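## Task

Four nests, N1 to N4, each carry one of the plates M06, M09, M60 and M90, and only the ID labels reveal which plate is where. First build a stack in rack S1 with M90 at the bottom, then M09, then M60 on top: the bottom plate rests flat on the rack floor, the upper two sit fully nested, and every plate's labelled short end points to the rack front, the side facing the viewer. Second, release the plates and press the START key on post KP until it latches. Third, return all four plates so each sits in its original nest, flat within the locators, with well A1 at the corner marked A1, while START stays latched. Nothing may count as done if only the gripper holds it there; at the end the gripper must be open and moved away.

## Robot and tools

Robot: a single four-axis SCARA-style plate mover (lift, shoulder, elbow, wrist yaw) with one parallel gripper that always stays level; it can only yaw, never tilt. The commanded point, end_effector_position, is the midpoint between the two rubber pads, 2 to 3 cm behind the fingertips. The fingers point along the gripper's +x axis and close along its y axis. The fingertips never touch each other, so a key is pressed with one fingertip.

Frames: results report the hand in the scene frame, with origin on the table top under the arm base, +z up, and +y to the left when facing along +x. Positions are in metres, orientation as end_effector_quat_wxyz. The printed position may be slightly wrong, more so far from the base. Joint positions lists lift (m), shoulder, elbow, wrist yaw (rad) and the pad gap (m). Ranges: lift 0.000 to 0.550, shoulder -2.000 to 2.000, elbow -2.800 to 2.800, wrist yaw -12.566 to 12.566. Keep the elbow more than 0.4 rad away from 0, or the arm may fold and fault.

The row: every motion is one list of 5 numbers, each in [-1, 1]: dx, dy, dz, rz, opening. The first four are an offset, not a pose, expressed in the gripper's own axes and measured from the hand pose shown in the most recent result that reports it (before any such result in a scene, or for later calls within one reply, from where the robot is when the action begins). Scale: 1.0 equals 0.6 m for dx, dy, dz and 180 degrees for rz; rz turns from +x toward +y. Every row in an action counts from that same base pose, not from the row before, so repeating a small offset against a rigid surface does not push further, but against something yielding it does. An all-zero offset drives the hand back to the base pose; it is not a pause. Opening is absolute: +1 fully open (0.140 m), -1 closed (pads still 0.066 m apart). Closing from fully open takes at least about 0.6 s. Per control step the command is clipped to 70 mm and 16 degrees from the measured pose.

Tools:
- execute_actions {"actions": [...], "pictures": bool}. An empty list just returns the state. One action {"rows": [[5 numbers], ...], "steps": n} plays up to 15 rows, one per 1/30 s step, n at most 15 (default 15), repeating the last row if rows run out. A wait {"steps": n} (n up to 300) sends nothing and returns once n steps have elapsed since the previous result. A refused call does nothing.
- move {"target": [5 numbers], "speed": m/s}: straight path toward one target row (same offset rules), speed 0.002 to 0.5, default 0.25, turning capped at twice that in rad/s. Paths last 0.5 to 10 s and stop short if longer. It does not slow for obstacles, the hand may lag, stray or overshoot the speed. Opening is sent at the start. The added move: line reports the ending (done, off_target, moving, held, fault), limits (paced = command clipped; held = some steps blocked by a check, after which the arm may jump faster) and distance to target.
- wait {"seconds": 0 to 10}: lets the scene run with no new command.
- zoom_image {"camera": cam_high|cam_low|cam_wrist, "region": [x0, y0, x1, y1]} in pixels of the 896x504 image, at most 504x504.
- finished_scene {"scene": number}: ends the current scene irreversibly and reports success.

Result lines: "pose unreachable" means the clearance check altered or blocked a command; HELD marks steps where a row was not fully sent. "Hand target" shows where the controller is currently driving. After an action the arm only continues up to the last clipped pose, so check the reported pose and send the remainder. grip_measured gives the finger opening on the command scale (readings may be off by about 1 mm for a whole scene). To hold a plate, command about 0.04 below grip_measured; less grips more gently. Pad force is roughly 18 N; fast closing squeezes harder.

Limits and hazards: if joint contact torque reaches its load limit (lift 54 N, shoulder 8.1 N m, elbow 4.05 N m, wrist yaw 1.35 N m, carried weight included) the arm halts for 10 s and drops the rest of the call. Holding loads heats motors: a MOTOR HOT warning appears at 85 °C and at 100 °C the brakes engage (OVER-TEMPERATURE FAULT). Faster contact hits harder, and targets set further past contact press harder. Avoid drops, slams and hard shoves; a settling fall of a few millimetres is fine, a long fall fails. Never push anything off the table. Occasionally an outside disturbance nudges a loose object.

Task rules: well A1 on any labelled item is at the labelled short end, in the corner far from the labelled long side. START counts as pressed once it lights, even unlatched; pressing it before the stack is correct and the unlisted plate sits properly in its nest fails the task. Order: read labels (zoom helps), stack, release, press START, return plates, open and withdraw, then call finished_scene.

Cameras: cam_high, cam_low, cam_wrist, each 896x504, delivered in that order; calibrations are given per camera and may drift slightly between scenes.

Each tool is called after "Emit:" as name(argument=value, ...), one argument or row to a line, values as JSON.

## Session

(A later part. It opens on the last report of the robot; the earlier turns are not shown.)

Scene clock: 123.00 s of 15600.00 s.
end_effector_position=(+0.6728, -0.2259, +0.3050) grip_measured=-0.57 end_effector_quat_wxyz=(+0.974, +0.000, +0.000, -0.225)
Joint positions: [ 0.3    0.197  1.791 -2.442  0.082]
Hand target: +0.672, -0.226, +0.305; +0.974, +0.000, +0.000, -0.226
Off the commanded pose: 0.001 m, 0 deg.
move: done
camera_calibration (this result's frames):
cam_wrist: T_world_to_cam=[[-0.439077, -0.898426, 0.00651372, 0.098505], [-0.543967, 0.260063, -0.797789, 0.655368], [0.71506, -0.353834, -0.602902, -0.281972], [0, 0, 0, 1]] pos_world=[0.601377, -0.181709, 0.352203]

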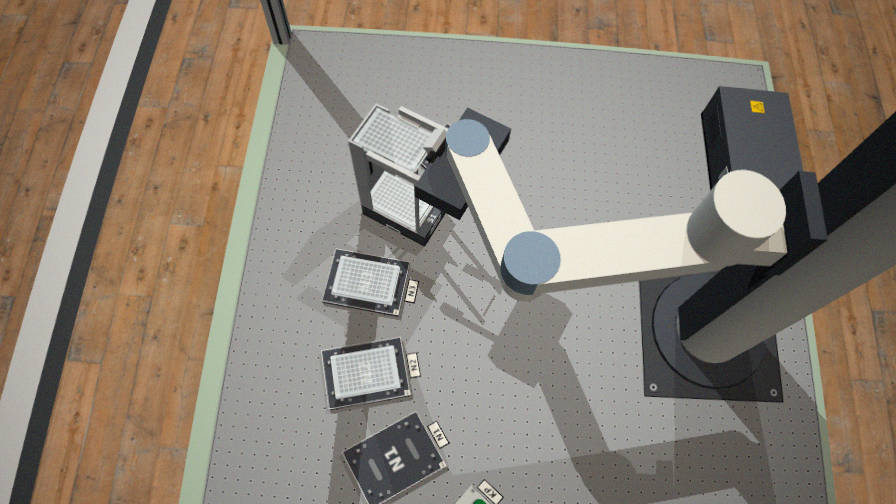

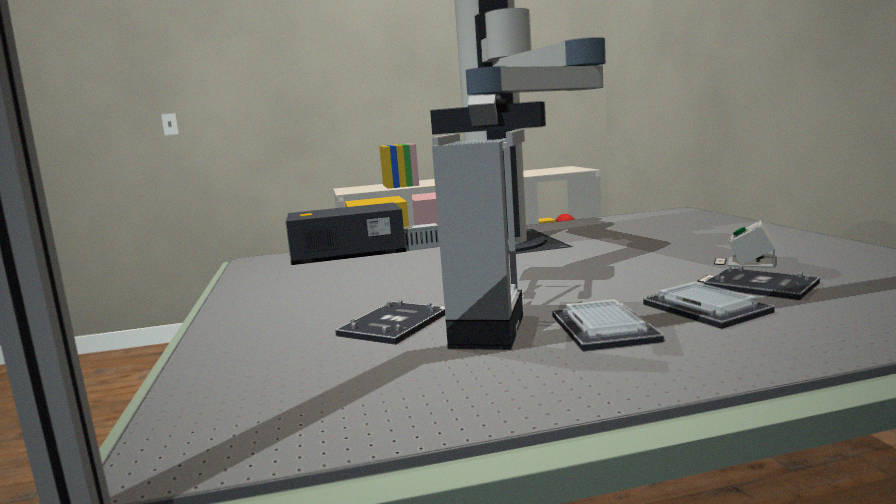

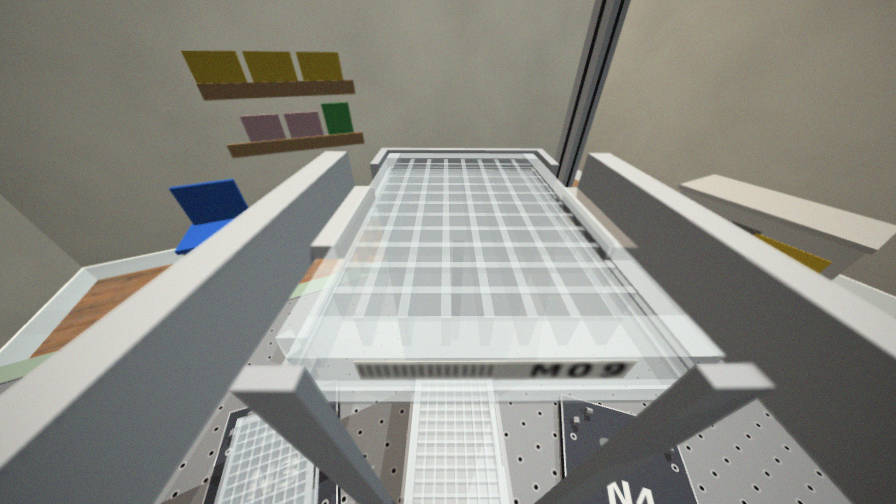

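Emit:
move(
  target=[0.0004,0,-0.35,0,-0.62],
  speed=0.06,
)

Emit:
move(
  target=[0,0,-0.018,0,-0.62],
  speed=0.005,
)

Emit:
move(
  target=[0,0,0,0,0.1],
)

Emit:
move(
  target=[-0.25,0,0,0,0.1],
  speed=0.15,
)

Scene clock: 130.20 s of 15600.00 s.
end_effector_position=(+0.6729, -0.2260, +0.0949) grip_measured=-0.57 end_effector_quat_wxyz=(+0.974, +0.000, +0.000, -0.225)
Joint positions: [ 0.09   0.196  1.793 -2.443  0.082]
Hand target: +0.673, -0.226, +0.095; +0.974, +0.000, +0.000, -0.225
Off the commanded pose: 0.000 m, 0 deg.
After step 90, 0.43 s passed at rest.
move: done
camera_calibration (this result's frames):
cam_wrist: T_world_to_cam=[[-0.439131, -0.898399, 0.00651372, 0.0999169], [-0.543952, 0.260096, -0.797789, 0.487896], [0.715039, -0.353877, -0.602902, -0.408788], [0, 0, 0, 1]] pos_world=[0.601568, -0.181795, 0.142128]

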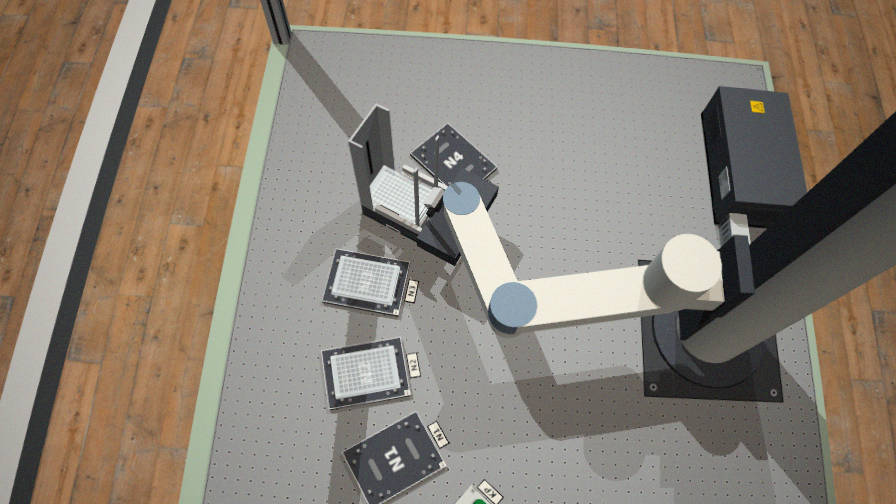

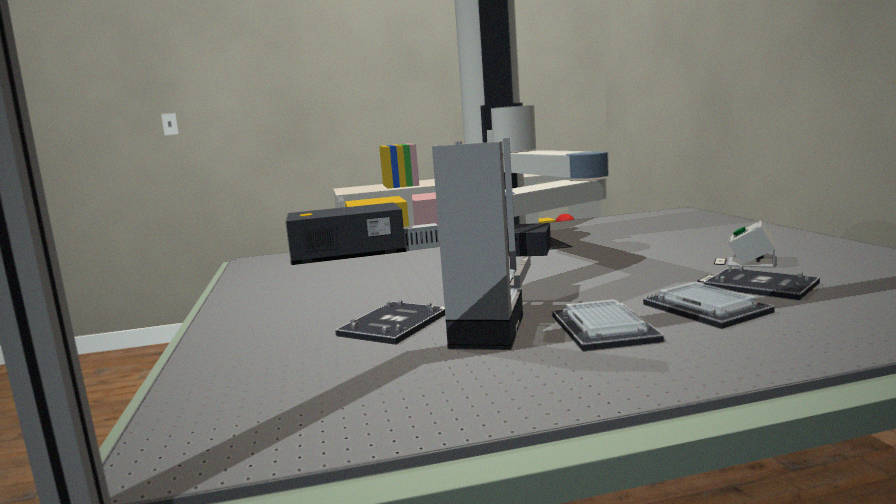

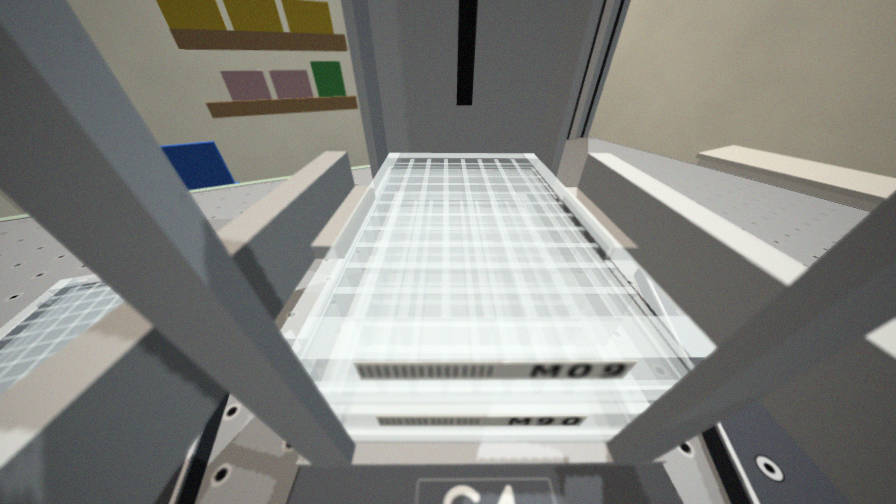

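Scene clock: 132.57 s of 15600.00 s.
end_effector_position=(+0.6729, -0.2260, +0.0841) grip_measured=-0.57 end_effector_quat_wxyz=(+0.974, +0.000, +0.000, -0.225)
Joint positions: [ 0.079  0.196  1.793 -2.443  0.082]
Hand target: +0.673, -0.226, +0.084; +0.974, +0.000, +0.000, -0.225
Off the commanded pose: 0.000 m, 0 deg.
move: done
camera_calibration (this result's frames):
cam_wrist: T_world_to_cam=[[-0.439145, -0.898393, 0.00651372, 0.0999928], [-0.543948, 0.260104, -0.797789, 0.479294], [0.715033, -0.353888, -0.602902, -0.415284], [0, 0, 0, 1]] pos_world=[0.601564, -0.181797, 0.131349]

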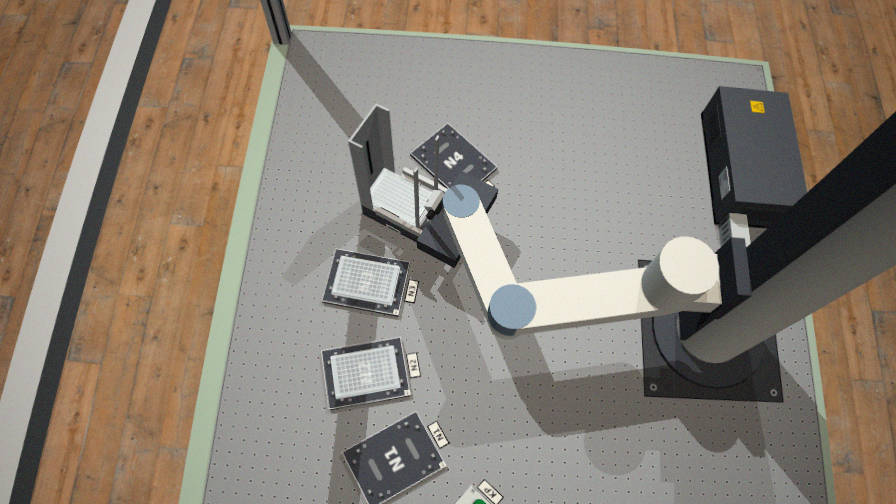

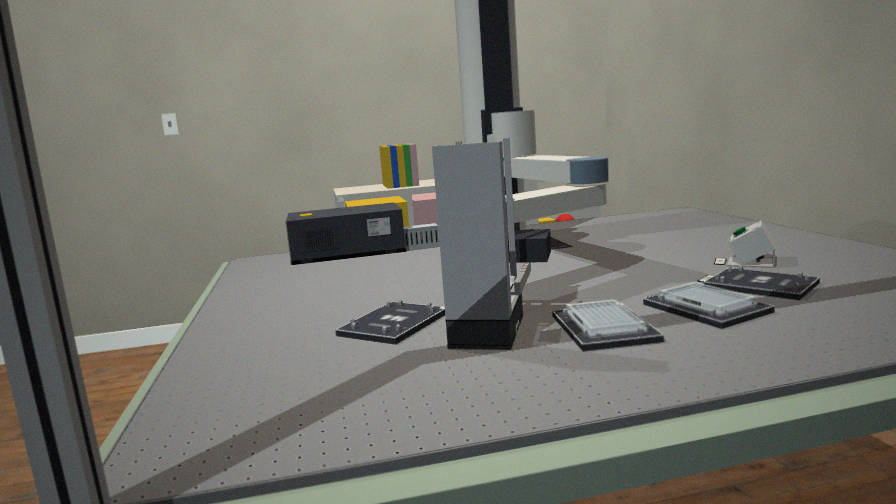

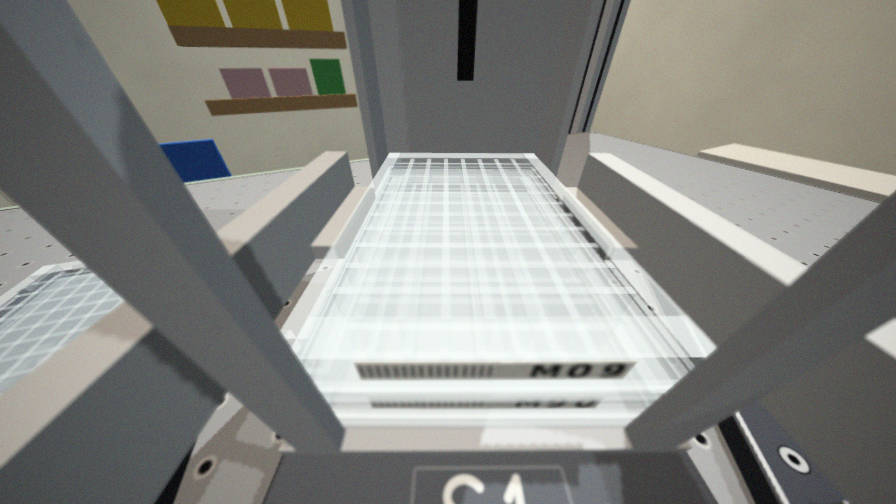

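Scene clock: 133.07 s of 15600.00 s.
end_effector_position=(+0.6729, -0.2260, +0.0841) grip_measured=+0.10 end_effector_quat_wxyz=(+0.974, +0.000, +0.000, -0.225)
Joint positions: [ 0.079  0.196  1.793 -2.443  0.107]
Hand target: +0.673, -0.226, +0.084; +0.974, +0.000, +0.000, -0.225
Off the commanded pose: 0.000 m, 0 deg.
move: done
camera_calibration (this result's frames):
cam_wrist: T_world_to_cam=[[-0.439156, -0.898387, 0.00651372, 0.1], [-0.543944, 0.260111, -0.797789, 0.479294], [0.715029, -0.353897, -0.602902, -0.415283], [0, 0, 0, 1]] pos_world=[0.601564, -0.181798, 0.131349]

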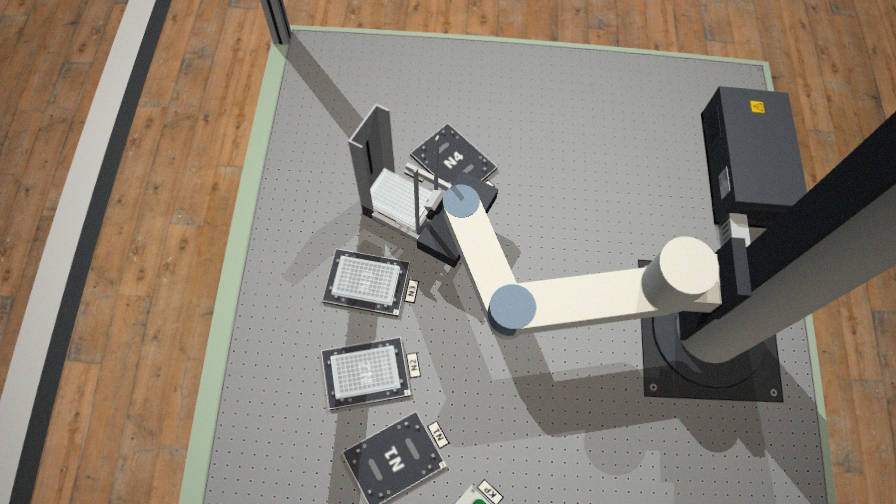

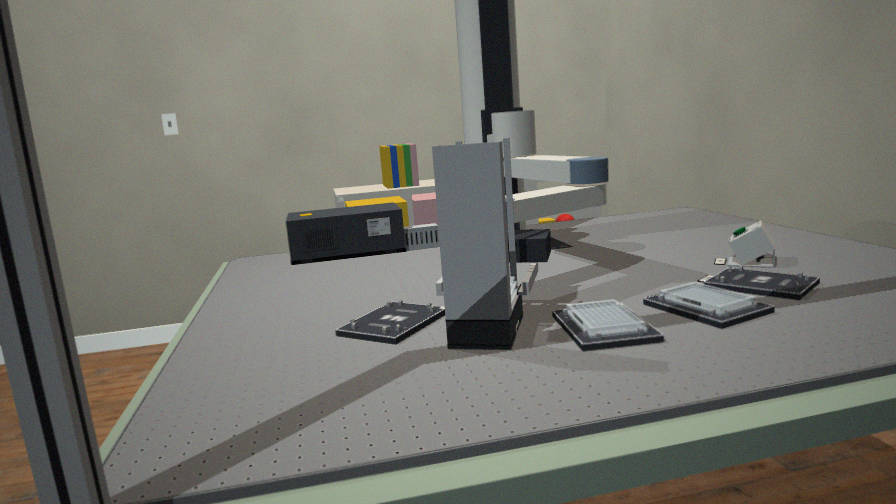

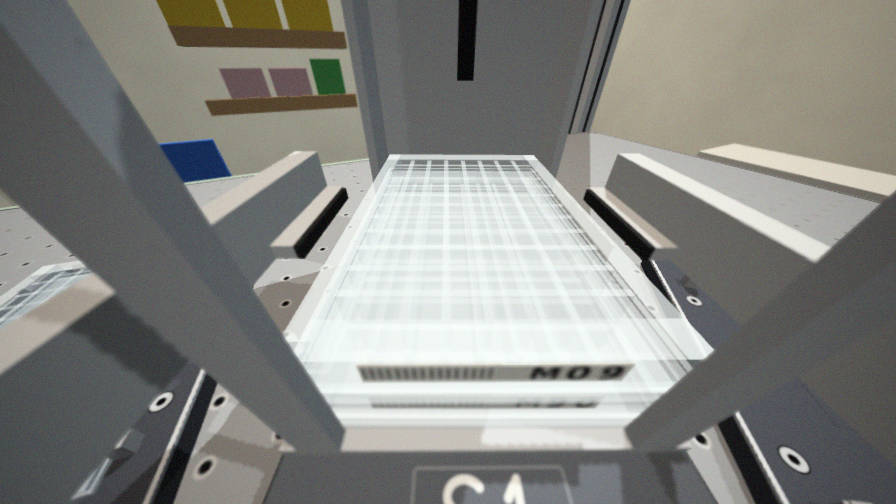

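Scene clock: 134.40 s of 15600.00 s.
end_effector_position=(+0.5381, -0.1604, +0.0841) grip_measured=+0.10 end_effector_quat_wxyz=(+0.974, +0.000, +0.000, -0.225)
Joint positions: [ 0.079  0.528  1.024 -2.005  0.107]
Hand target: +0.538, -0.160, +0.084; +0.974, +0.000, +0.000, -0.225
Off the commanded pose: 0.000 m, 0 deg.
move: done
camera_calibration (this result's frames):
cam_wrist: T_world_to_cam=[[-0.43935, -0.898292, 0.00651372, 0.0999001], [-0.543888, 0.260228, -0.797789, 0.38883], [0.714952, -0.354051, -0.602902, -0.295585], [0, 0, 0, 1]] pos_world=[0.4667, -0.116097, 0.131344]

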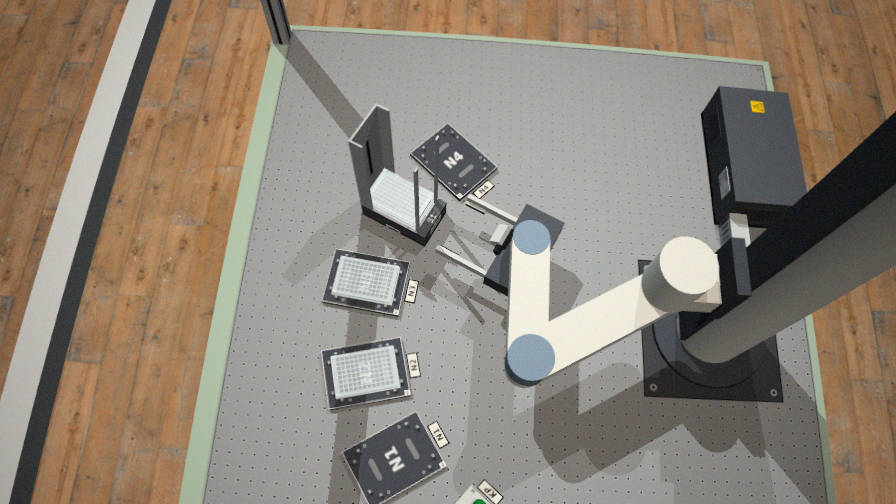

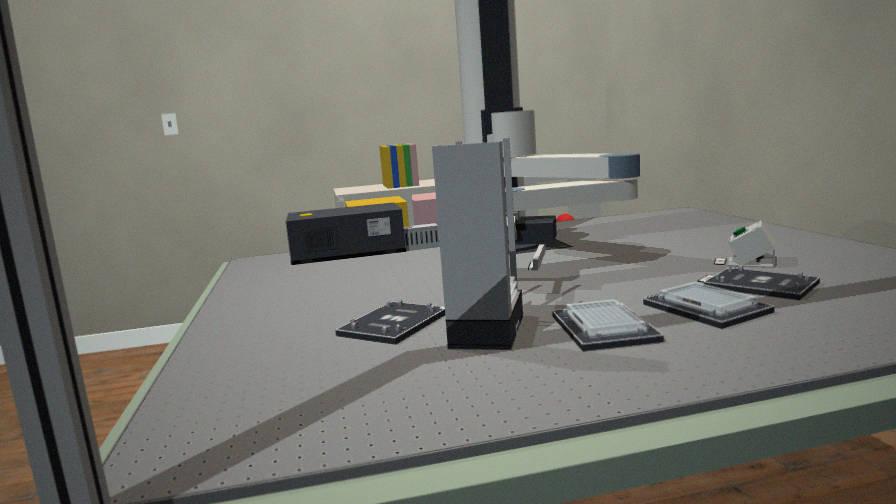

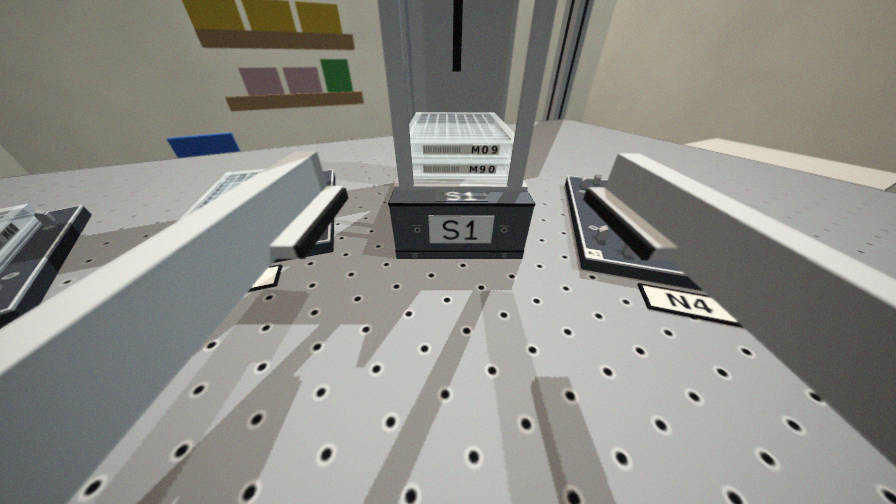

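Emit:
move(
  target=[-0.159,0.414,0.0157,0.2215,0.1],
)

Emit:
move(
  target=[0.253,-0.008,0,0,0.1],
)

Emit:
move(
  target=[0,0,-0.08,0,0.1],
  speed=0.08,
)

Scene clock: 141.33 s of 15600.00 s.
end_effector_position=(+0.5612, +0.1049, +0.0935) grip_measured=+0.10 end_effector_quat_wxyz=(+0.993, +0.000, +0.000, +0.121)
Joint positions: [ 0.089  1.195  1.038 -1.991  0.107]
Hand target: +0.561, +0.105, +0.094; +0.993, +0.000, +0.000, +0.121
Off the commanded pose: 0.000 m, 0 deg.
After step 90, 2.20 s passed at rest.
move: done
camera_calibration (this result's frames):
cam_wrist: T_world_to_cam=[[0.239181, -0.970953, 0.00651372, -0.0248809], [-0.584171, -0.149255, -0.797789, 0.405416], [0.775588, 0.187011, -0.602902, -0.303321], [0, 0, 0, 1]] pos_world=[0.478035, 0.0930761, 0.140725]

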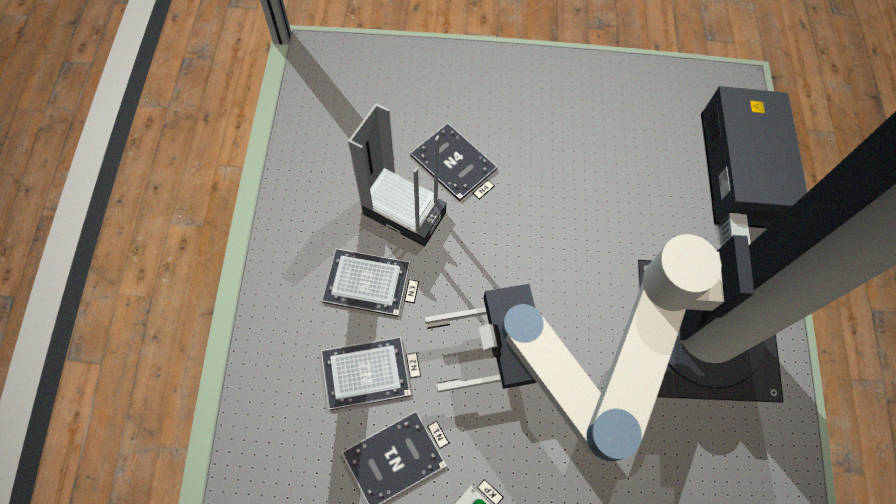

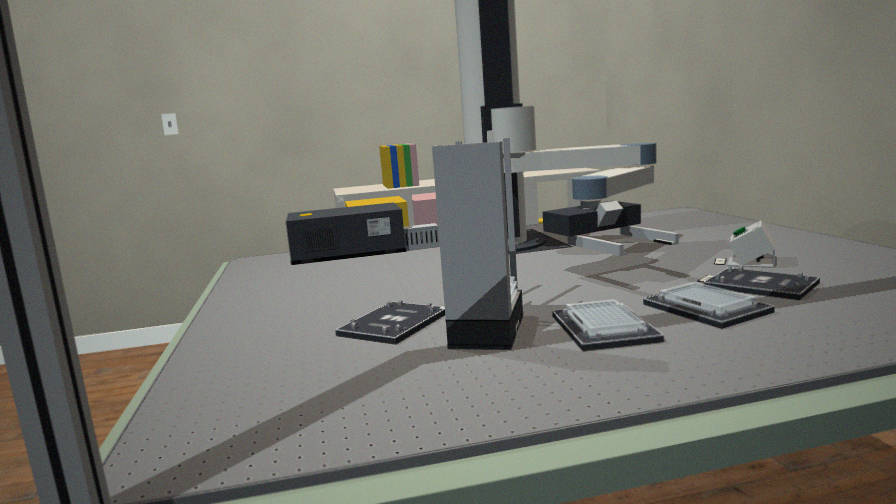

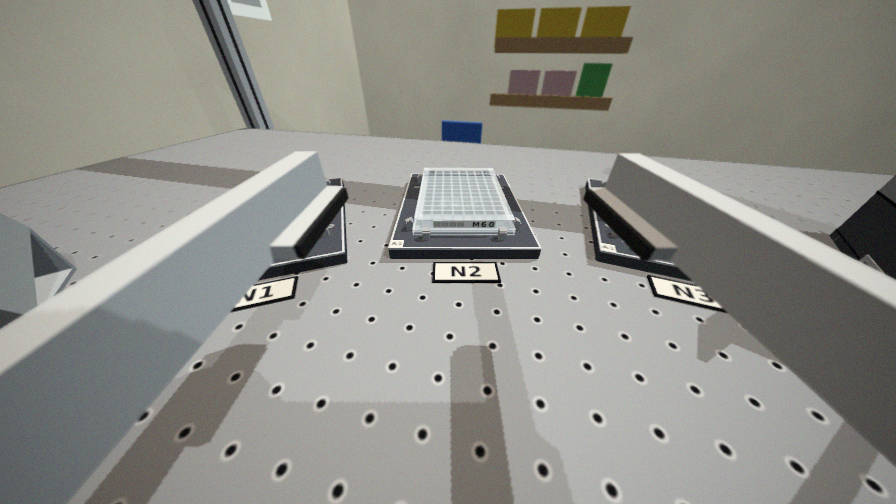

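Scene clock: 142.40 s of 15600.00 s.
end_effector_position=(+0.7097, +0.1367, +0.0935) grip_measured=+0.10 end_effector_quat_wxyz=(+0.993, +0.000, +0.000, +0.121)
Joint positions: [ 0.089  0.852  1.824 -2.434  0.107]
Hand target: +0.710, +0.137, +0.094; +0.993, +0.000, +0.000, +0.121
Off the commanded pose: 0.000 m, 0 deg.
move: done
camera_calibration (this result's frames):
cam_wrist: T_world_to_cam=[[0.239259, -0.970934, 0.00651372, -0.0295831], [-0.58416, -0.149301, -0.797789, 0.496922], [0.775573, 0.187073, -0.602902, -0.424436], [0, 0, 0, 1]] pos_world=[0.62654, 0.124868, 0.140738]

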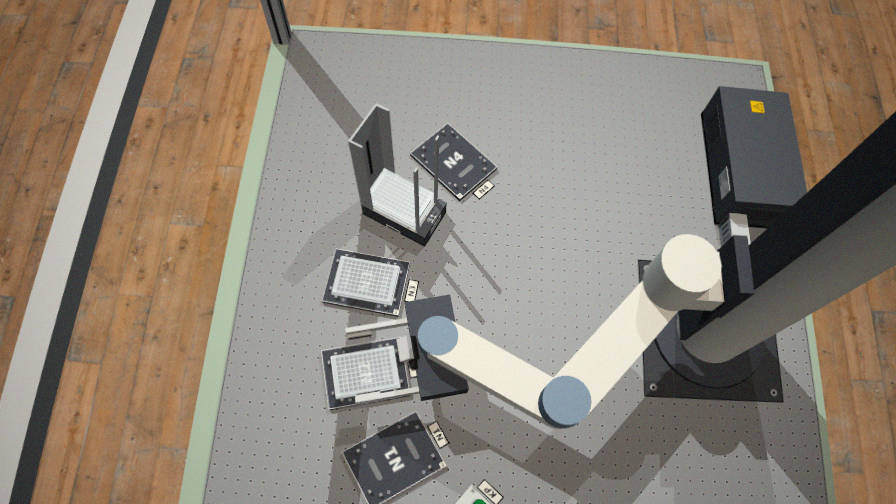

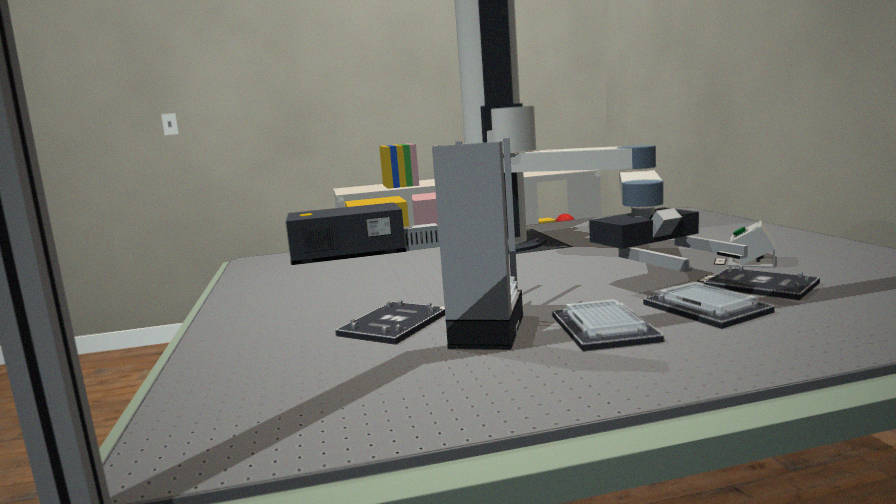

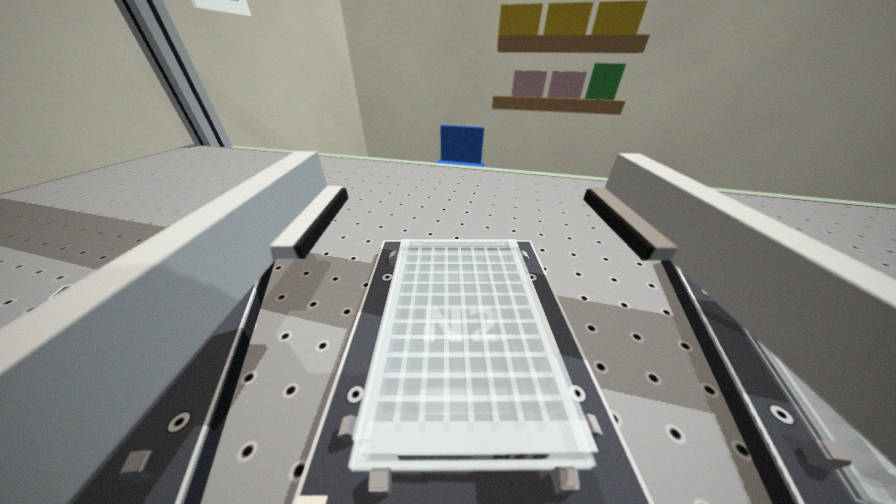

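Scene clock: 143.27 s of 15600.00 s.
end_effector_position=(+0.7097, +0.1367, +0.0455) grip_measured=+0.10 end_effector_quat_wxyz=(+0.993, +0.000, +0.000, +0.121)
Joint positions: [ 0.04   0.852  1.824 -2.434  0.107]
Hand target: +0.710, +0.137, +0.046; +0.993, +0.000, +0.000, +0.121
Off the commanded pose: 0.000 m, 0 deg.
move: done
camera_calibration (this result's frames):
cam_wrist: T_world_to_cam=[[0.239217, -0.970944, 0.00651372, -0.029254], [-0.584166, -0.149276, -0.797789, 0.458576], [0.775581, 0.187039, -0.602902, -0.45341], [0, 0, 0, 1]] pos_world=[0.626538, 0.124856, 0.092676]

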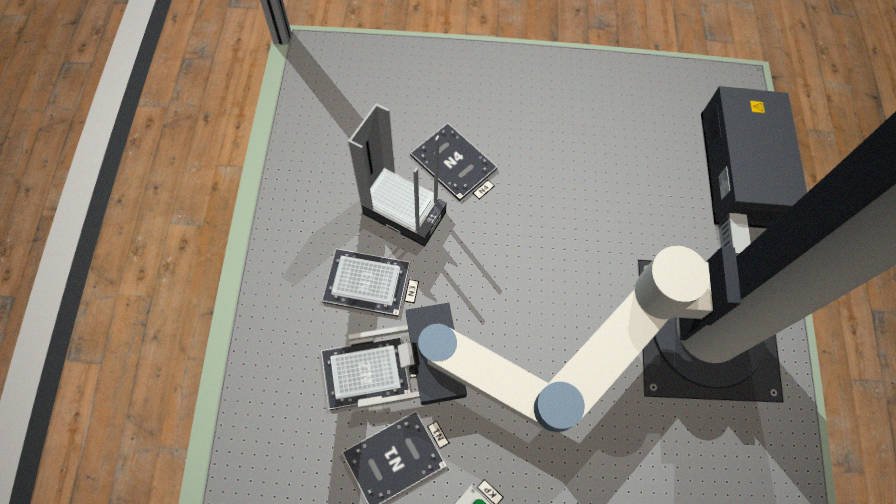

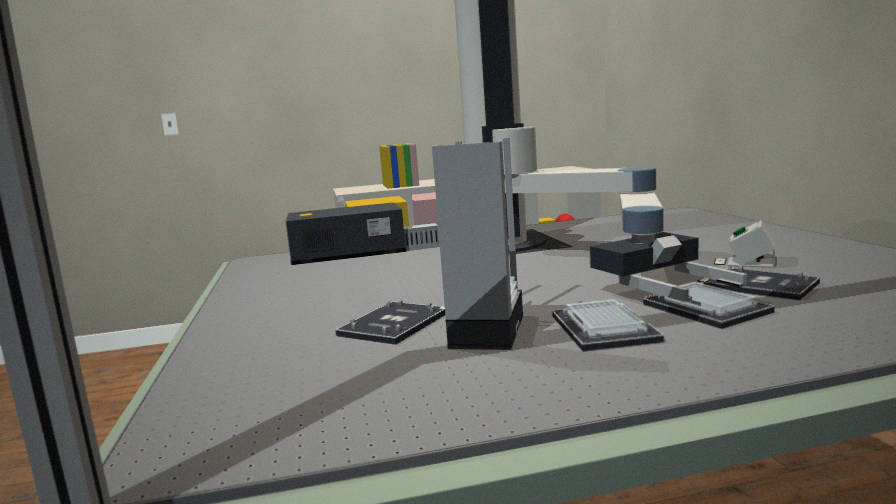

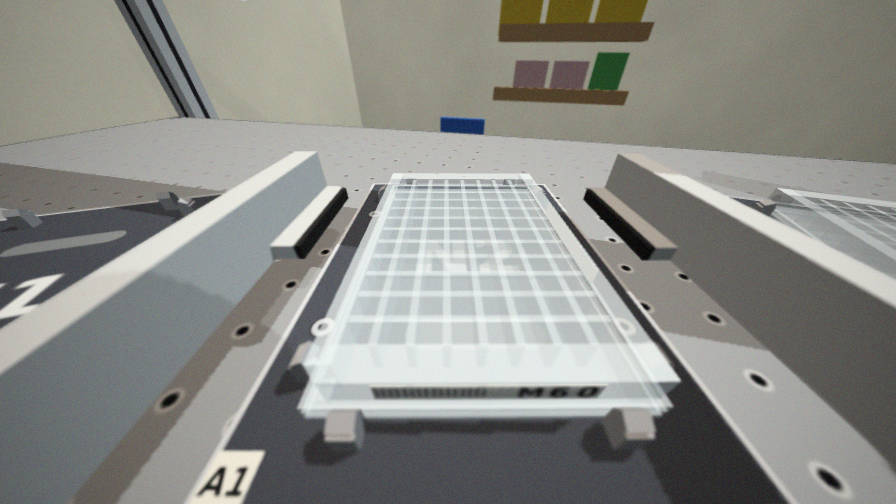

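Emit:
execute_actions(
  actions=[],
)

Scene clock: 151.07 s of 15600.00 s.
end_effector_position=(+0.7097, +0.1367, +0.0455) grip_measured=+0.10 end_effector_quat_wxyz=(+0.993, +0.000, +0.000, +0.121)
Joint positions: [ 0.04   0.852  1.824 -2.434  0.107]
Hand target: +0.710, +0.137, +0.046; +0.993, +0.000, +0.000, +0.121
Off the commanded pose: 0.000 m, 0 deg.
Steps of this call (steps 1 to 90: nothing new was sent; then 4.80 s passed at rest). Readings (end_effector_position):
1: (+0.7097, +0.1367, +0.0455)
2: (+0.7097, +0.1367, +0.0455)
4: (+0.7097, +0.1367, +0.0455)
8: (+0.7097, +0.1367, +0.0455)
90: the state above
camera_calibration (this result's frames):
cam_wrist: T_world_to_cam=[[0.239217, -0.970944, 0.00651372, -0.029254], [-0.584166, -0.149276, -0.797789, 0.458578], [0.775581, 0.187039, -0.602902, -0.453408], [0, 0, 0, 1]] pos_world=[0.626538, 0.124856, 0.0926777]

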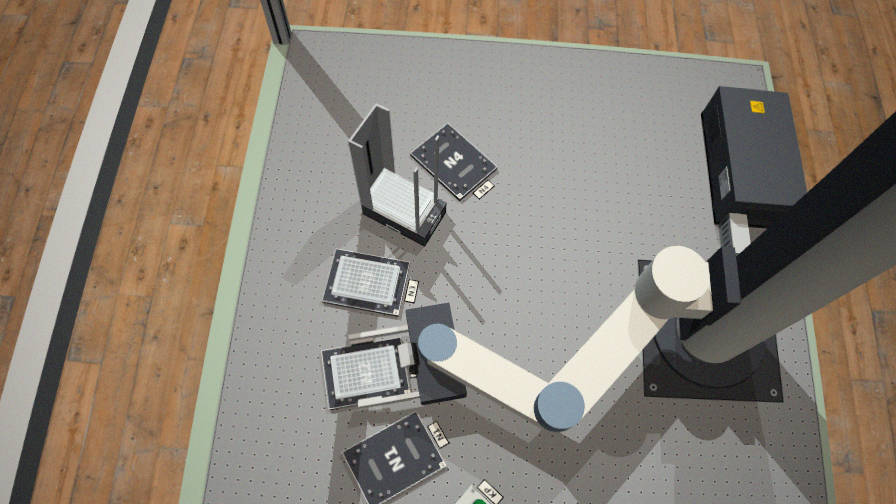

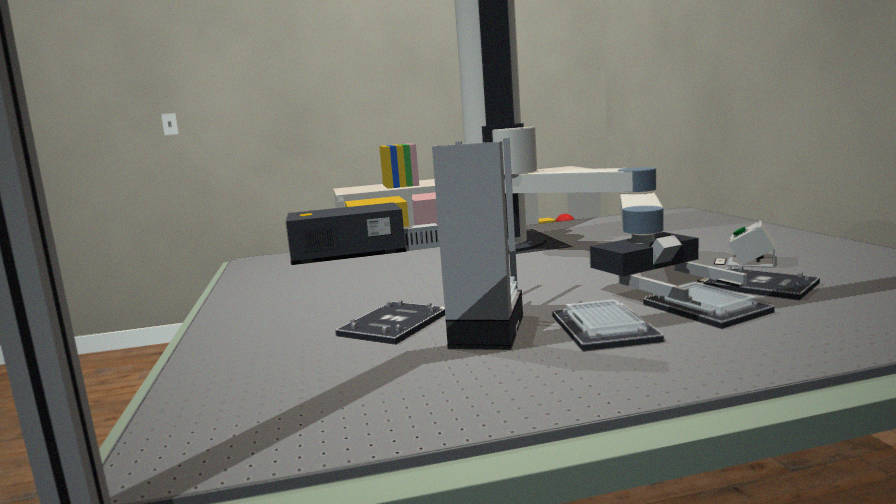

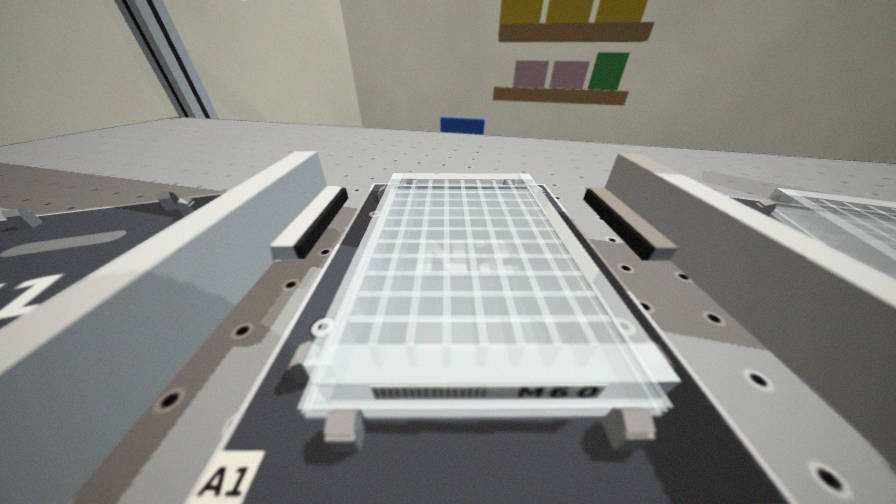

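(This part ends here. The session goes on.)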